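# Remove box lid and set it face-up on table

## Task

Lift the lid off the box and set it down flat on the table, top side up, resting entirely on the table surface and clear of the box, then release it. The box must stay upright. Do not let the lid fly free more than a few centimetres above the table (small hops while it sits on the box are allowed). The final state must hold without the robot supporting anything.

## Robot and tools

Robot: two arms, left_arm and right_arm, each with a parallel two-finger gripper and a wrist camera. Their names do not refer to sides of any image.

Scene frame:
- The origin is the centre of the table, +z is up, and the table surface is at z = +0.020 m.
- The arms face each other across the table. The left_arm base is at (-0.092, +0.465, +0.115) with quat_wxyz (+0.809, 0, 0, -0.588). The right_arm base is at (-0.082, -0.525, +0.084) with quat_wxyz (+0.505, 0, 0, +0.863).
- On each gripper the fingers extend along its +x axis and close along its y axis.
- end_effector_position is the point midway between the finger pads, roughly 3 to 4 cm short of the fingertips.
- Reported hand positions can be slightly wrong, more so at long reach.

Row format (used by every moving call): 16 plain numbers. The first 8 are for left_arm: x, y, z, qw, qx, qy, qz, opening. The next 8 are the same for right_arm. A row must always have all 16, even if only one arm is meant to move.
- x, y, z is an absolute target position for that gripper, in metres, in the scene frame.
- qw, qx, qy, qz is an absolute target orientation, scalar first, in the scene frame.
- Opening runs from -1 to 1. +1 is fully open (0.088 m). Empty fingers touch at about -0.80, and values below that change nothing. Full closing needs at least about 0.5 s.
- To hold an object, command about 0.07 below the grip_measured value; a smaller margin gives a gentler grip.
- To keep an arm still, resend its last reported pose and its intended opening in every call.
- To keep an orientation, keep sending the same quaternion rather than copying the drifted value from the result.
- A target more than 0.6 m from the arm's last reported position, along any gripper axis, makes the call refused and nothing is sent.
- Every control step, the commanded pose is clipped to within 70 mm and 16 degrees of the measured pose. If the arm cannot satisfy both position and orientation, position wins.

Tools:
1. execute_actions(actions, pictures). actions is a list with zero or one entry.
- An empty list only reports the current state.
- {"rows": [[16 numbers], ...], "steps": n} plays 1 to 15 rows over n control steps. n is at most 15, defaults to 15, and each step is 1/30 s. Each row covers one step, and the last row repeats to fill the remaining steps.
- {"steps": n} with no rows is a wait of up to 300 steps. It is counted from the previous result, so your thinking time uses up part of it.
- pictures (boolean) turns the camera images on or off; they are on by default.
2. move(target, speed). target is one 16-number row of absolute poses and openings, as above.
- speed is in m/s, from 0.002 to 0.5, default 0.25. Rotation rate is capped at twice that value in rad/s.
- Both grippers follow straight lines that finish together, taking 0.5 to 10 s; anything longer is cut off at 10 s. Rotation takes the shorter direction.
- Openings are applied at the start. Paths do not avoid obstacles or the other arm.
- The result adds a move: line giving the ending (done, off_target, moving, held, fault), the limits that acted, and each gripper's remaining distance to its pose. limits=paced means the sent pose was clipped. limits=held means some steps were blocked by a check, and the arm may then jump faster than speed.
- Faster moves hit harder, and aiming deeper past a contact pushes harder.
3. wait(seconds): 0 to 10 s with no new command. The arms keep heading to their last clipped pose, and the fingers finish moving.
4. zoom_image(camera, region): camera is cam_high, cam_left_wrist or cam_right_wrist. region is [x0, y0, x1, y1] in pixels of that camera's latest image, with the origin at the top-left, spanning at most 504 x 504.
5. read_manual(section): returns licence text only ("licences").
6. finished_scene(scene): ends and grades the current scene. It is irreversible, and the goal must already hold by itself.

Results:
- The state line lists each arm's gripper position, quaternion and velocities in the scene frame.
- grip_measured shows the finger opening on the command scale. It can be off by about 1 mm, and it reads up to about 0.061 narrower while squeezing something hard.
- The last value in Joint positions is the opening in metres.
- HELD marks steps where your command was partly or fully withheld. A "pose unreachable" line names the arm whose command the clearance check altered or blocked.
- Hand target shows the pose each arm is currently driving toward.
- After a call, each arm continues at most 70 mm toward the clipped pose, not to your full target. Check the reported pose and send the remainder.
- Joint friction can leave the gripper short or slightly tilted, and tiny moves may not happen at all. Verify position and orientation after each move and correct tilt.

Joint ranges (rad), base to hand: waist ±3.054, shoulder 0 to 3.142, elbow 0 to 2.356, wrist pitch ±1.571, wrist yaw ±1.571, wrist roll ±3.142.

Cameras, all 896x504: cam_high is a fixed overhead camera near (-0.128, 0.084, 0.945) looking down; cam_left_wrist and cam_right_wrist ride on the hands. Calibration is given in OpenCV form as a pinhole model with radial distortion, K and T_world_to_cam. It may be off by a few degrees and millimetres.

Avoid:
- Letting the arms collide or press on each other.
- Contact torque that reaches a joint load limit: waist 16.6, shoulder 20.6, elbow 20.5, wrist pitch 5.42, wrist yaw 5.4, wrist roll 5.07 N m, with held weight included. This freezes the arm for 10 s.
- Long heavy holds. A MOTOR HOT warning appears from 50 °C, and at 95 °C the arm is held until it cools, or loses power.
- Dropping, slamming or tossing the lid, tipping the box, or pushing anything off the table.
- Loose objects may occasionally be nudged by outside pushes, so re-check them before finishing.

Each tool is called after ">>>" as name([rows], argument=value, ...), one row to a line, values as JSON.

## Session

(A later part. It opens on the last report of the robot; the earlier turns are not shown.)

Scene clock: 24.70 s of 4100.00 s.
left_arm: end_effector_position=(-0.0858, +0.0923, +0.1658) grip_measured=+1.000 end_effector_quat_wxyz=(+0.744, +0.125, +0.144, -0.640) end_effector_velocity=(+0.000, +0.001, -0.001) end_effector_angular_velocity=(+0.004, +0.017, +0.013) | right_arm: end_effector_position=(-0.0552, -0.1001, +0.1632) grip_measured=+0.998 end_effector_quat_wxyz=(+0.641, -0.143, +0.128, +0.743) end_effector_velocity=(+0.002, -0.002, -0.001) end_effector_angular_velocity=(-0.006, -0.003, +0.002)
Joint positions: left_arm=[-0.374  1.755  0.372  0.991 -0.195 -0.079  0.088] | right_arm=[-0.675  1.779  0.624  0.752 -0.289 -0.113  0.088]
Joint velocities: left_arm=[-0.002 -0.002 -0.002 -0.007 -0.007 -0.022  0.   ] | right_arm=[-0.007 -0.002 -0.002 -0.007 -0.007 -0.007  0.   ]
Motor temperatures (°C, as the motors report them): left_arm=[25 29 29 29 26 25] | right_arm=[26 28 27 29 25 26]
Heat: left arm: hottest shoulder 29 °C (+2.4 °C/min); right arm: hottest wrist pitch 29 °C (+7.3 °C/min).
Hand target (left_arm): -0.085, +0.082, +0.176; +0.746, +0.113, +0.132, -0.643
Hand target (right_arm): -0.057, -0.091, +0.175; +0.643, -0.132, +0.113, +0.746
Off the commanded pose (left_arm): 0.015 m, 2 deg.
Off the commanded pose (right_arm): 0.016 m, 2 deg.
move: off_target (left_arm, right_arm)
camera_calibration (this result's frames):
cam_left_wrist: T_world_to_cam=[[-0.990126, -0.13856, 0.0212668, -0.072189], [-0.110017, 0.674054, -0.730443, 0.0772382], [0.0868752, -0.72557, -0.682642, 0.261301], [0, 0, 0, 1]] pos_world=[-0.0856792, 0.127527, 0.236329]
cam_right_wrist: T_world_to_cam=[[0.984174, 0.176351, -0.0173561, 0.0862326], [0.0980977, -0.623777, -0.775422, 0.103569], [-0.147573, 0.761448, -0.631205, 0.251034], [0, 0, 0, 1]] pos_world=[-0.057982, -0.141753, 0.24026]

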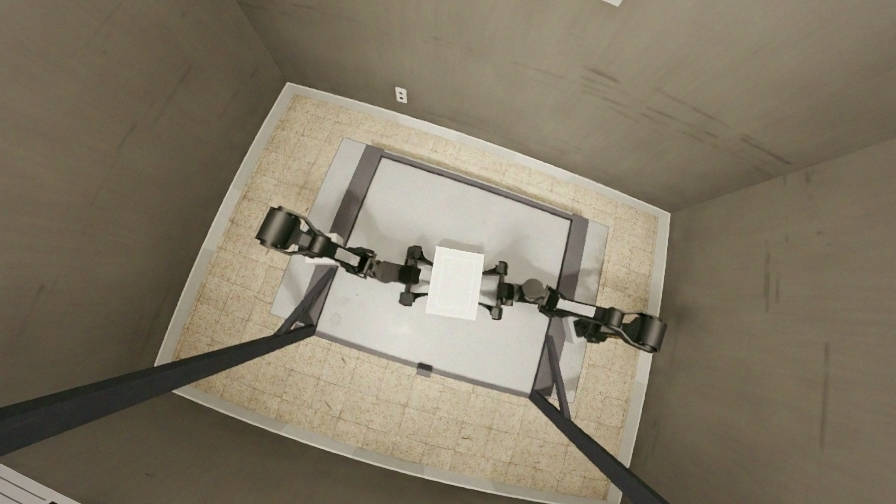

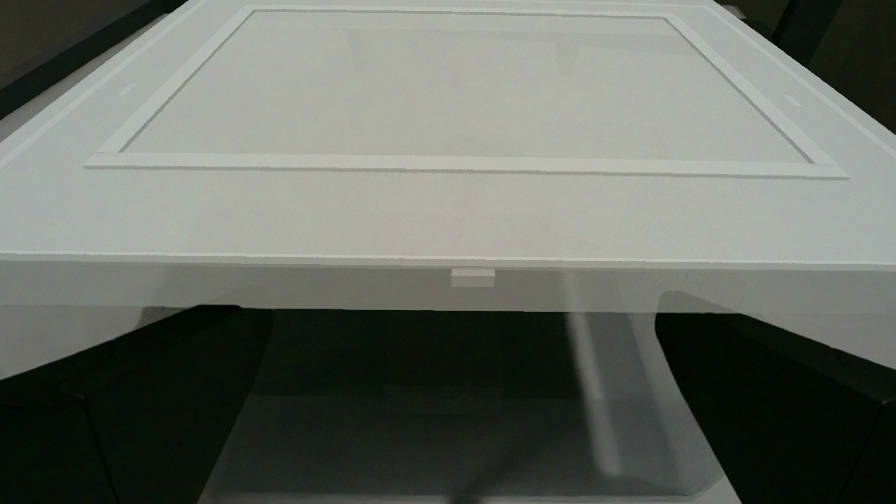

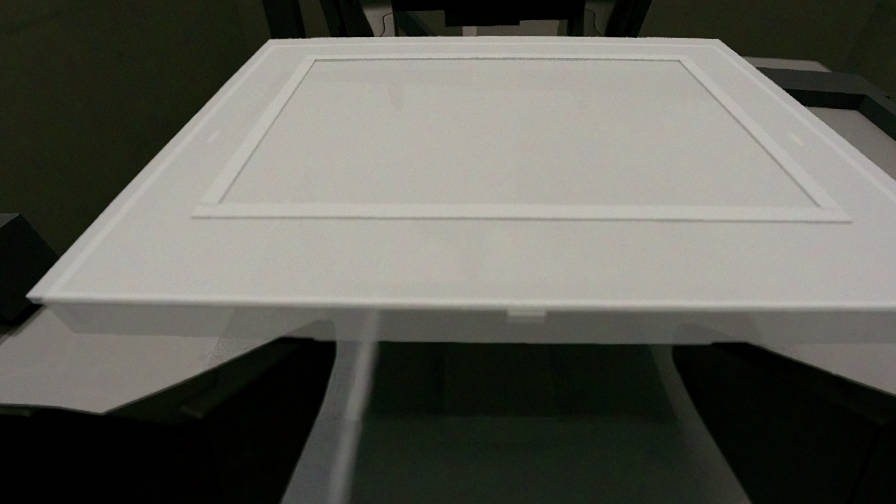

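>>> move(target=[0.167,0.083,0.176,0.746,0.113,0.132,-0.643,1,0.195,-0.092,0.175,0.643,-0.132,0.113,0.746,1], speed=0.06)

>>> move(target=[0.167,0.083,0.07,0.732,0.169,0.196,-0.631,1,0.195,-0.088,0.068,0.631,-0.196,0.169,0.732,1], speed=0.04)

Scene clock: 30.03 s of 4100.00 s.
left_arm: end_effector_position=(+0.1626, +0.0820, +0.1755) grip_measured=+1.000 end_effector_quat_wxyz=(+0.746, +0.111, +0.135, -0.643) end_effector_velocity=(+0.001, -0.001, -0.000) end_effector_angular_velocity=(+0.003, +0.006, +0.007) | right_arm: end_effector_position=(+0.1929, -0.0944, +0.1734) grip_measured=+0.998 end_effector_quat_wxyz=(+0.645, -0.130, +0.117, +0.744) end_effector_velocity=(+0.004, -0.002, -0.005) end_effector_angular_velocity=(-0.017, +0.006, -0.011)
Joint positions: left_arm=[0.453 1.992 0.811 0.757 0.576 0.233 0.088] | right_arm=[-1.304  2.113  1.22   0.34  -0.857 -0.429  0.088]
Joint velocities: left_arm=[-0.002  0.002  0.007 -0.007 -0.007 -0.007  0.   ] | right_arm=[-0.007  0.007  0.007 -0.022  0.007 -0.007 -0.   ]
Motor temperatures (°C, as the motors report them): left_arm=[25 29 30 30 26 25] | right_arm=[26 29 28 29 25 26]
Heat: left arm: hottest elbow 30 °C (+4.0 °C/min); right arm: hottest shoulder 29 °C (+6.0 °C/min).
Hand target (left_arm): +0.166, +0.080, +0.175; +0.746, +0.113, +0.133, -0.643
Hand target (right_arm): +0.195, -0.093, +0.175; +0.643, -0.130, +0.112, +0.746
Off the commanded pose (left_arm): 0.005 m, 0 deg.
Off the commanded pose (right_arm): 0.004 m, 1 deg.
move: done
camera_calibration (this result's frames):
cam_left_wrist: T_world_to_cam=[[-0.990026, -0.137719, 0.0296987, 0.170572], [-0.112914, 0.649571, -0.75187, 0.12487], [0.0842551, -0.747724, -0.658643, 0.236802], [0, 0, 0, 1]] pos_world=[0.163019, 0.119441, 0.244788]
cam_right_wrist: T_world_to_cam=[[0.984983, 0.171872, -0.0163972, -0.159513], [0.0910599, -0.597837, -0.796429, 0.0981331], [-0.146687, 0.782976, -0.60451, 0.286965], [0, 0, 0, 1]] pos_world=[0.190276, -0.138603, 0.249013]

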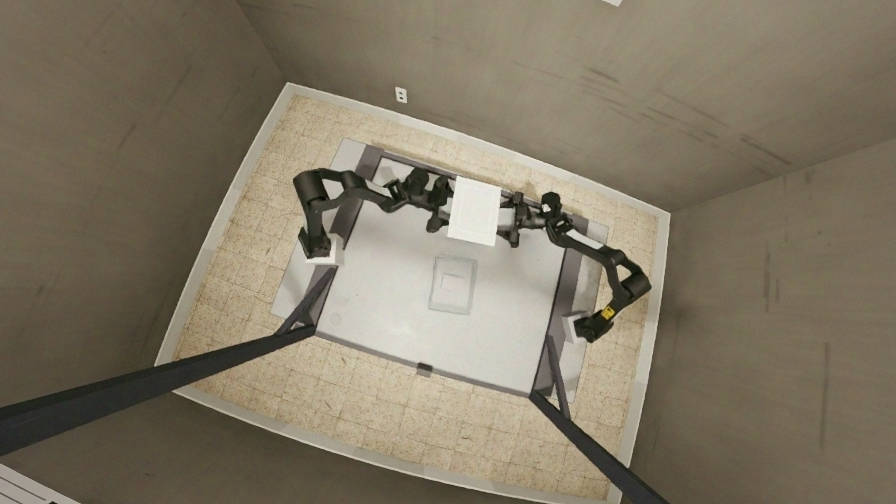

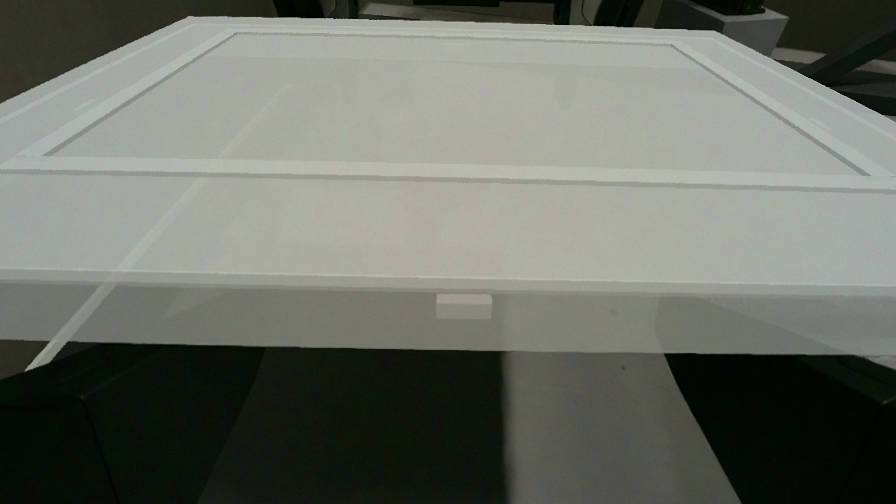

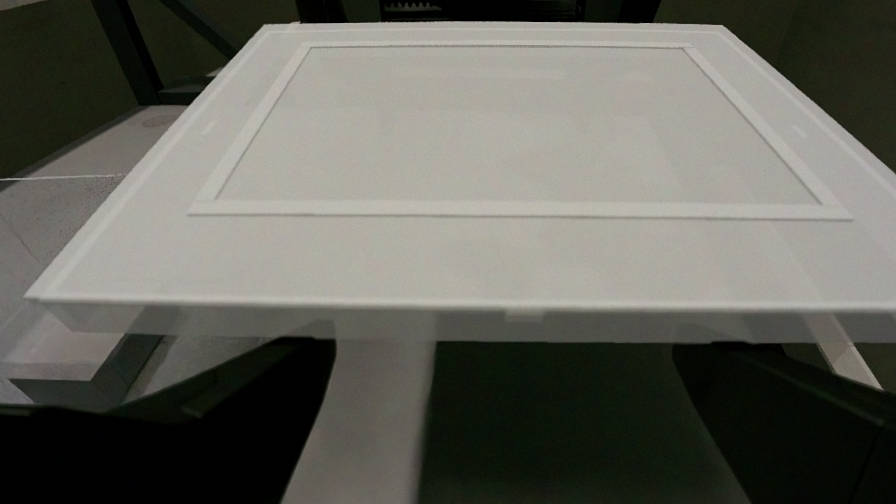

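Scene clock: 33.00 s of 4100.00 s.
left_arm: end_effector_position=(+0.1652, +0.0865, +0.0716) grip_measured=+1.000 end_effector_quat_wxyz=(+0.732, +0.167, +0.200, -0.630) end_effector_velocity=(+0.002, +0.001, -0.002) end_effector_angular_velocity=(+0.007, +0.008, +0.012) | right_arm: end_effector_position=(+0.1952, -0.0920, +0.0685) grip_measured=+0.998 end_effector_quat_wxyz=(+0.633, -0.192, +0.174, +0.729) end_effector_velocity=(+0.003, -0.001, +0.001) end_effector_angular_velocity=(+0.003, -0.001, +0.002)
Joint positions: left_arm=[0.448 2.28  0.871 0.791 0.522 0.332 0.088] | right_arm=[-1.283  2.346  1.276  0.311 -0.757 -0.566  0.088]
Joint velocities: left_arm=[ 0.002  0.002  0.002 -0.007 -0.007 -0.007  0.   ] | right_arm=[-0.007  0.002  0.007 -0.007 -0.007 -0.007  0.   ]
Motor temperatures (°C, as the motors report them): left_arm=[25 29 30 30 26 25] | right_arm=[26 29 28 29 25 26]
Heat: left arm: hottest elbow 30 °C (+3.6 °C/min); right arm: hottest shoulder 29 °C (+5.5 °C/min).
Hand target (left_arm): +0.167, +0.084, +0.070; +0.732, +0.169, +0.196, -0.630
Hand target (right_arm): +0.195, -0.088, +0.068; +0.631, -0.195, +0.169, +0.731
Off the commanded pose (left_arm): 0.004 m, 1 deg.
Off the commanded pose (right_arm): 0.004 m, 1 deg.
move: done
camera_calibration (this result's frames):
cam_left_wrist: T_world_to_cam=[[-0.98923, -0.142959, 0.0314269, 0.177003], [-0.130943, 0.768368, -0.62647, 0.0278631], [0.0654122, -0.623838, -0.778812, 0.17253], [0, 0, 0, 1]] pos_world=[0.167459, 0.111526, 0.146261]
cam_right_wrist: T_world_to_cam=[[0.985557, 0.167548, -0.0245938, -0.163865], [0.106246, -0.724872, -0.680641, -0.00677897], [-0.131868, 0.668197, -0.732204, 0.217265], [0, 0, 0, 1]] pos_world=[0.190869, -0.122635, 0.150439]

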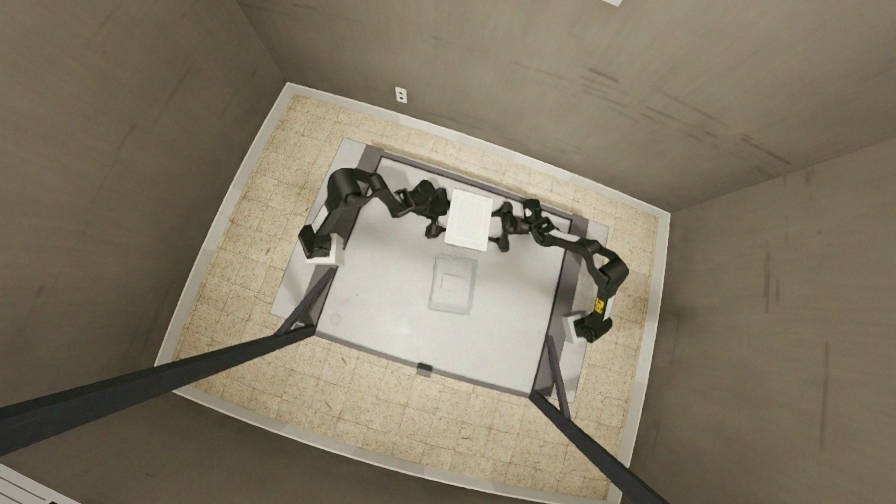

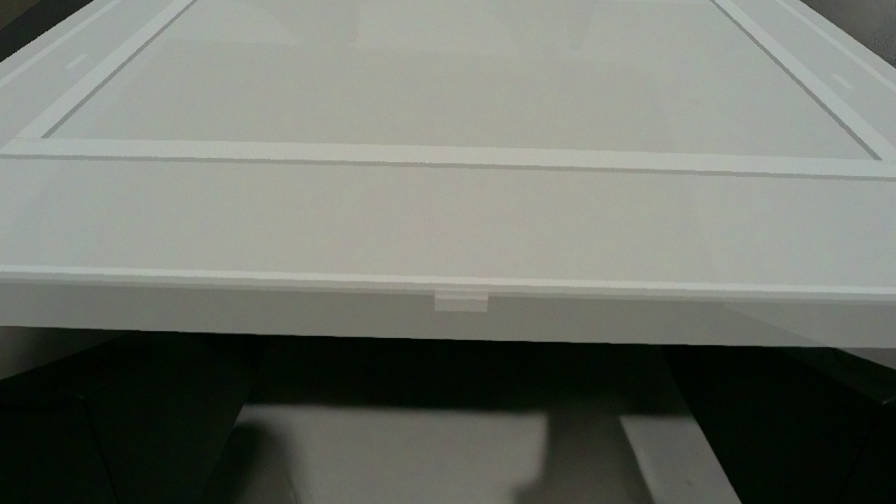

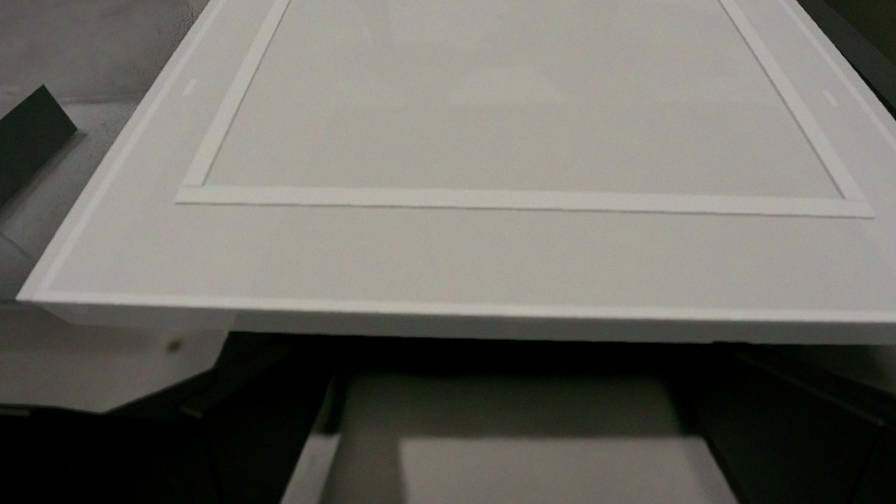

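>>> move(target=[0.157,0.085,0.048,0.732,0.169,0.196,-0.631,1,0.185,-0.09,0.046,0.631,-0.196,0.169,0.732,1], speed=0.02)

>>> move(target=[0.149,0.14,0.048,0.732,0.169,0.196,-0.631,1,0.193,-0.145,0.046,0.631,-0.196,0.169,0.732,1], speed=0.02)

Scene clock: 35.60 s of 4100.00 s.
left_arm: end_effector_position=(+0.1610, +0.0839, +0.0539) grip_measured=+1.000 end_effector_quat_wxyz=(+0.734, +0.170, +0.188, -0.630) end_effector_velocity=(+0.004, -0.001, +0.000) end_effector_angular_velocity=(-0.005, -0.014, +0.019) | right_arm: end_effector_position=(+0.1911, -0.0911, +0.0536) grip_measured=+0.998 end_effector_quat_wxyz=(+0.635, -0.196, +0.162, +0.730) end_effector_velocity=(-0.000, -0.001, -0.000) end_effector_angular_velocity=(+0.004, +0.008, -0.001)
Joint positions: left_arm=[0.434 2.357 0.87  0.891 0.508 0.332 0.088] | right_arm=[-1.274  2.384  1.253  0.395 -0.749 -0.567  0.088]
Joint velocities: left_arm=[-0.002  0.007  0.002  0.022 -0.022 -0.007  0.   ] | right_arm=[-0.002  0.002 -0.002  0.007 -0.007  0.007  0.   ]
Motor temperatures (°C, as the motors report them): left_arm=[25 29 30 30 26 25] | right_arm=[26 30 28 29 25 26]
Heat: left arm: hottest elbow 30 °C (+3.4 °C/min); right arm: hottest shoulder 30 °C (+6.7 °C/min).
Hand target (left_arm): +0.157, +0.085, +0.048; +0.732, +0.169, +0.196, -0.631
Hand target (right_arm): +0.185, -0.090, +0.046; +0.631, -0.196, +0.169, +0.732
Off the commanded pose (left_arm): 0.007 m, 1 deg.
Off the commanded pose (right_arm): 0.010 m, 1 deg.
move: off_target (right_arm)
camera_calibration (this result's frames):
cam_left_wrist: T_world_to_cam=[[-0.990146, -0.139534, 0.0118656, 0.174006], [-0.114971, 0.761608, -0.637758, 0.0167684], [0.0799521, -0.632837, -0.770146, 0.155377], [0, 0, 0, 1]] pos_world=[0.161796, 0.109837, 0.128293]
cam_right_wrist: T_world_to_cam=[[0.985229, 0.171228, -0.00210229, -0.161203], [0.122867, -0.715411, -0.687815, -0.0177079], [-0.119277, 0.677398, -0.725883, 0.203306], [0, 0, 0, 1]] pos_world=[0.185247, -0.122785, 0.135057]

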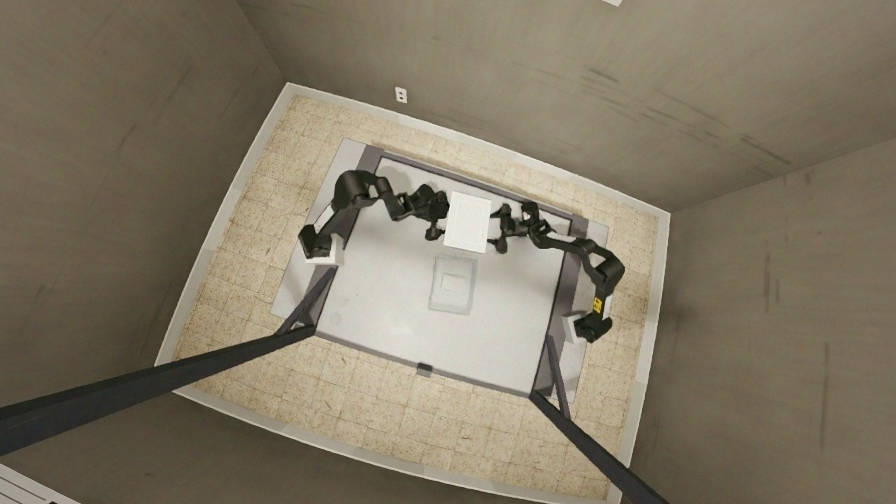

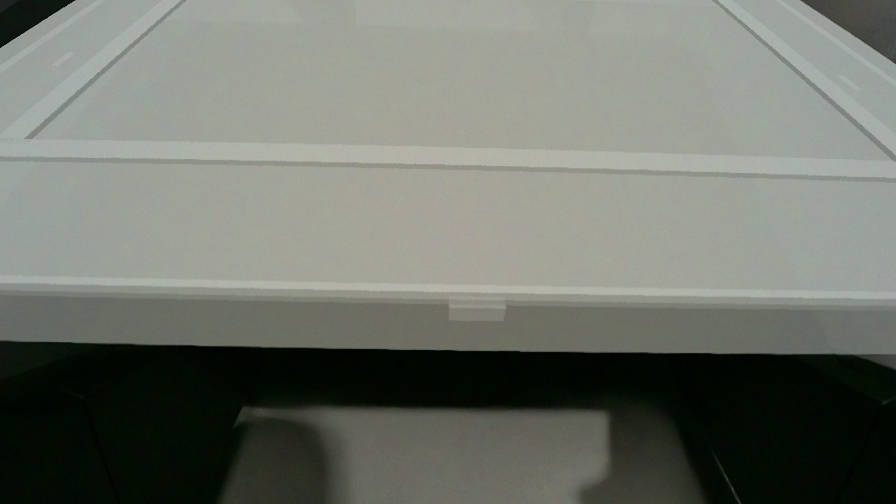

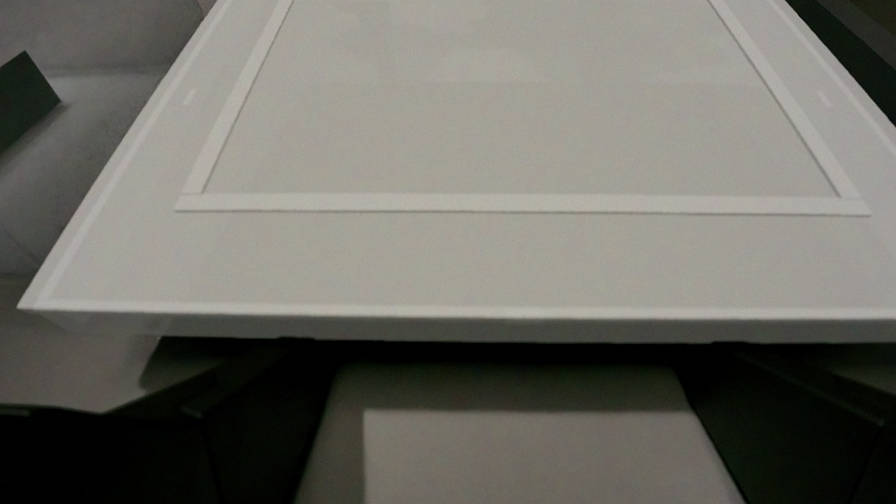

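Scene clock: 38.73 s of 4100.00 s.
left_arm: end_effector_position=(+0.1498, +0.1373, +0.0476) grip_measured=+1.000 end_effector_quat_wxyz=(+0.731, +0.168, +0.196, -0.631) end_effector_velocity=(+0.002, +0.004, -0.000) end_effector_angular_velocity=(+0.005, +0.021, +0.024) | right_arm: end_effector_position=(+0.1928, -0.1388, +0.0497) grip_measured=+0.998 end_effector_quat_wxyz=(+0.630, -0.196, +0.159, +0.734) end_effector_velocity=(+0.001, -0.003, -0.002) end_effector_angular_velocity=(+0.005, -0.014, +0.008)
Joint positions: left_arm=[0.53  2.32  0.689 0.987 0.59  0.393 0.088] | right_arm=[-1.366  2.325  1.115  0.405 -0.827 -0.668  0.088]
Joint velocities: left_arm=[ 0.007 -0.007 -0.007 -0.007 -0.007 -0.022  0.   ] | right_arm=[-0.007  0.002 -0.007  0.007 -0.007 -0.022 -0.   ]
Motor temperatures (°C, as the motors report them): left_arm=[25 30 30 30 26 25] | right_arm=[26 30 28 29 25 26]
Heat: left arm: hottest shoulder 30 °C (+3.1 °C/min); right arm: hottest shoulder 30 °C (+6.2 °C/min).
Hand target (left_arm): +0.149, +0.140, +0.048; +0.732, +0.169, +0.196, -0.631
Hand target (right_arm): +0.193, -0.145, +0.046; +0.631, -0.195, +0.169, +0.731
Off the commanded pose (left_arm): 0.003 m, 0 deg.
Off the commanded pose (right_arm): 0.007 m, 1 deg.
move: done
camera_calibration (this result's frames):
cam_left_wrist: T_world_to_cam=[[-0.989987, -0.138765, 0.0258888, 0.169661], [-0.123951, 0.766803, -0.6298, -0.0289434], [0.0675427, -0.626703, -0.776325, 0.186524], [0, 0, 0, 1]] pos_world=[0.151777, 0.162632, 0.122182]
cam_right_wrist: T_world_to_cam=[[0.982687, 0.185261, -0.00211564, -0.152221], [0.132586, -0.711163, -0.690412, -0.0558428], [-0.129411, 0.678178, -0.723413, 0.234954], [0, 0, 0, 1]] pos_world=[0.187396, -0.170854, 0.131093]

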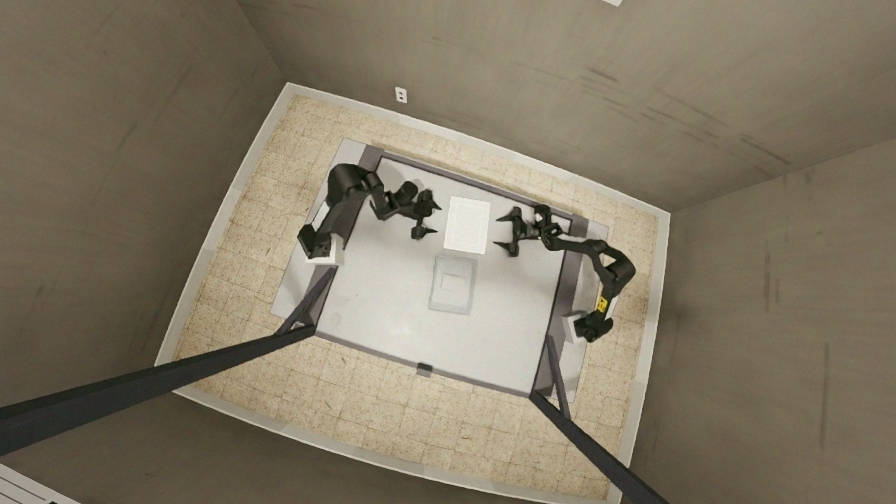

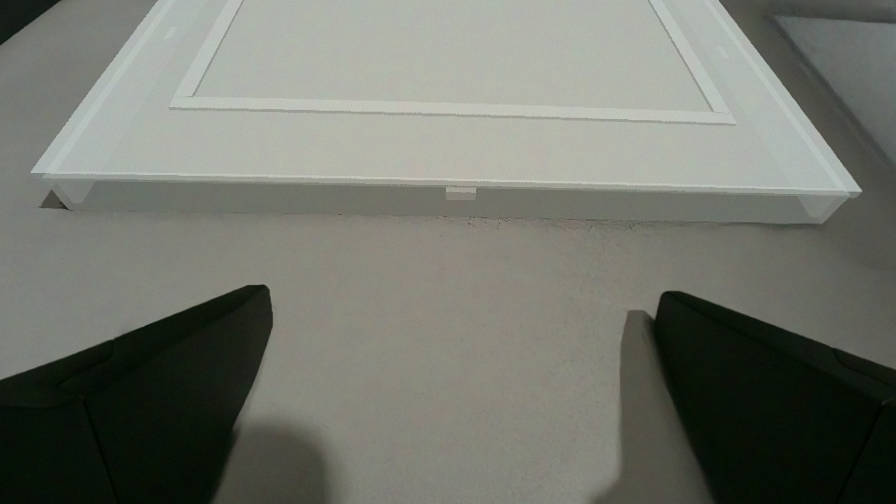

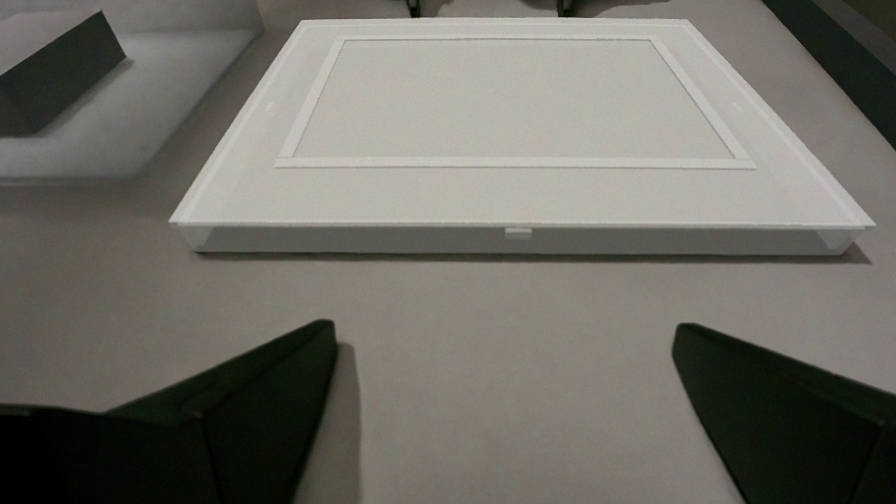

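>>> finished_scene(scene=2)

The scene is finished: the task was done.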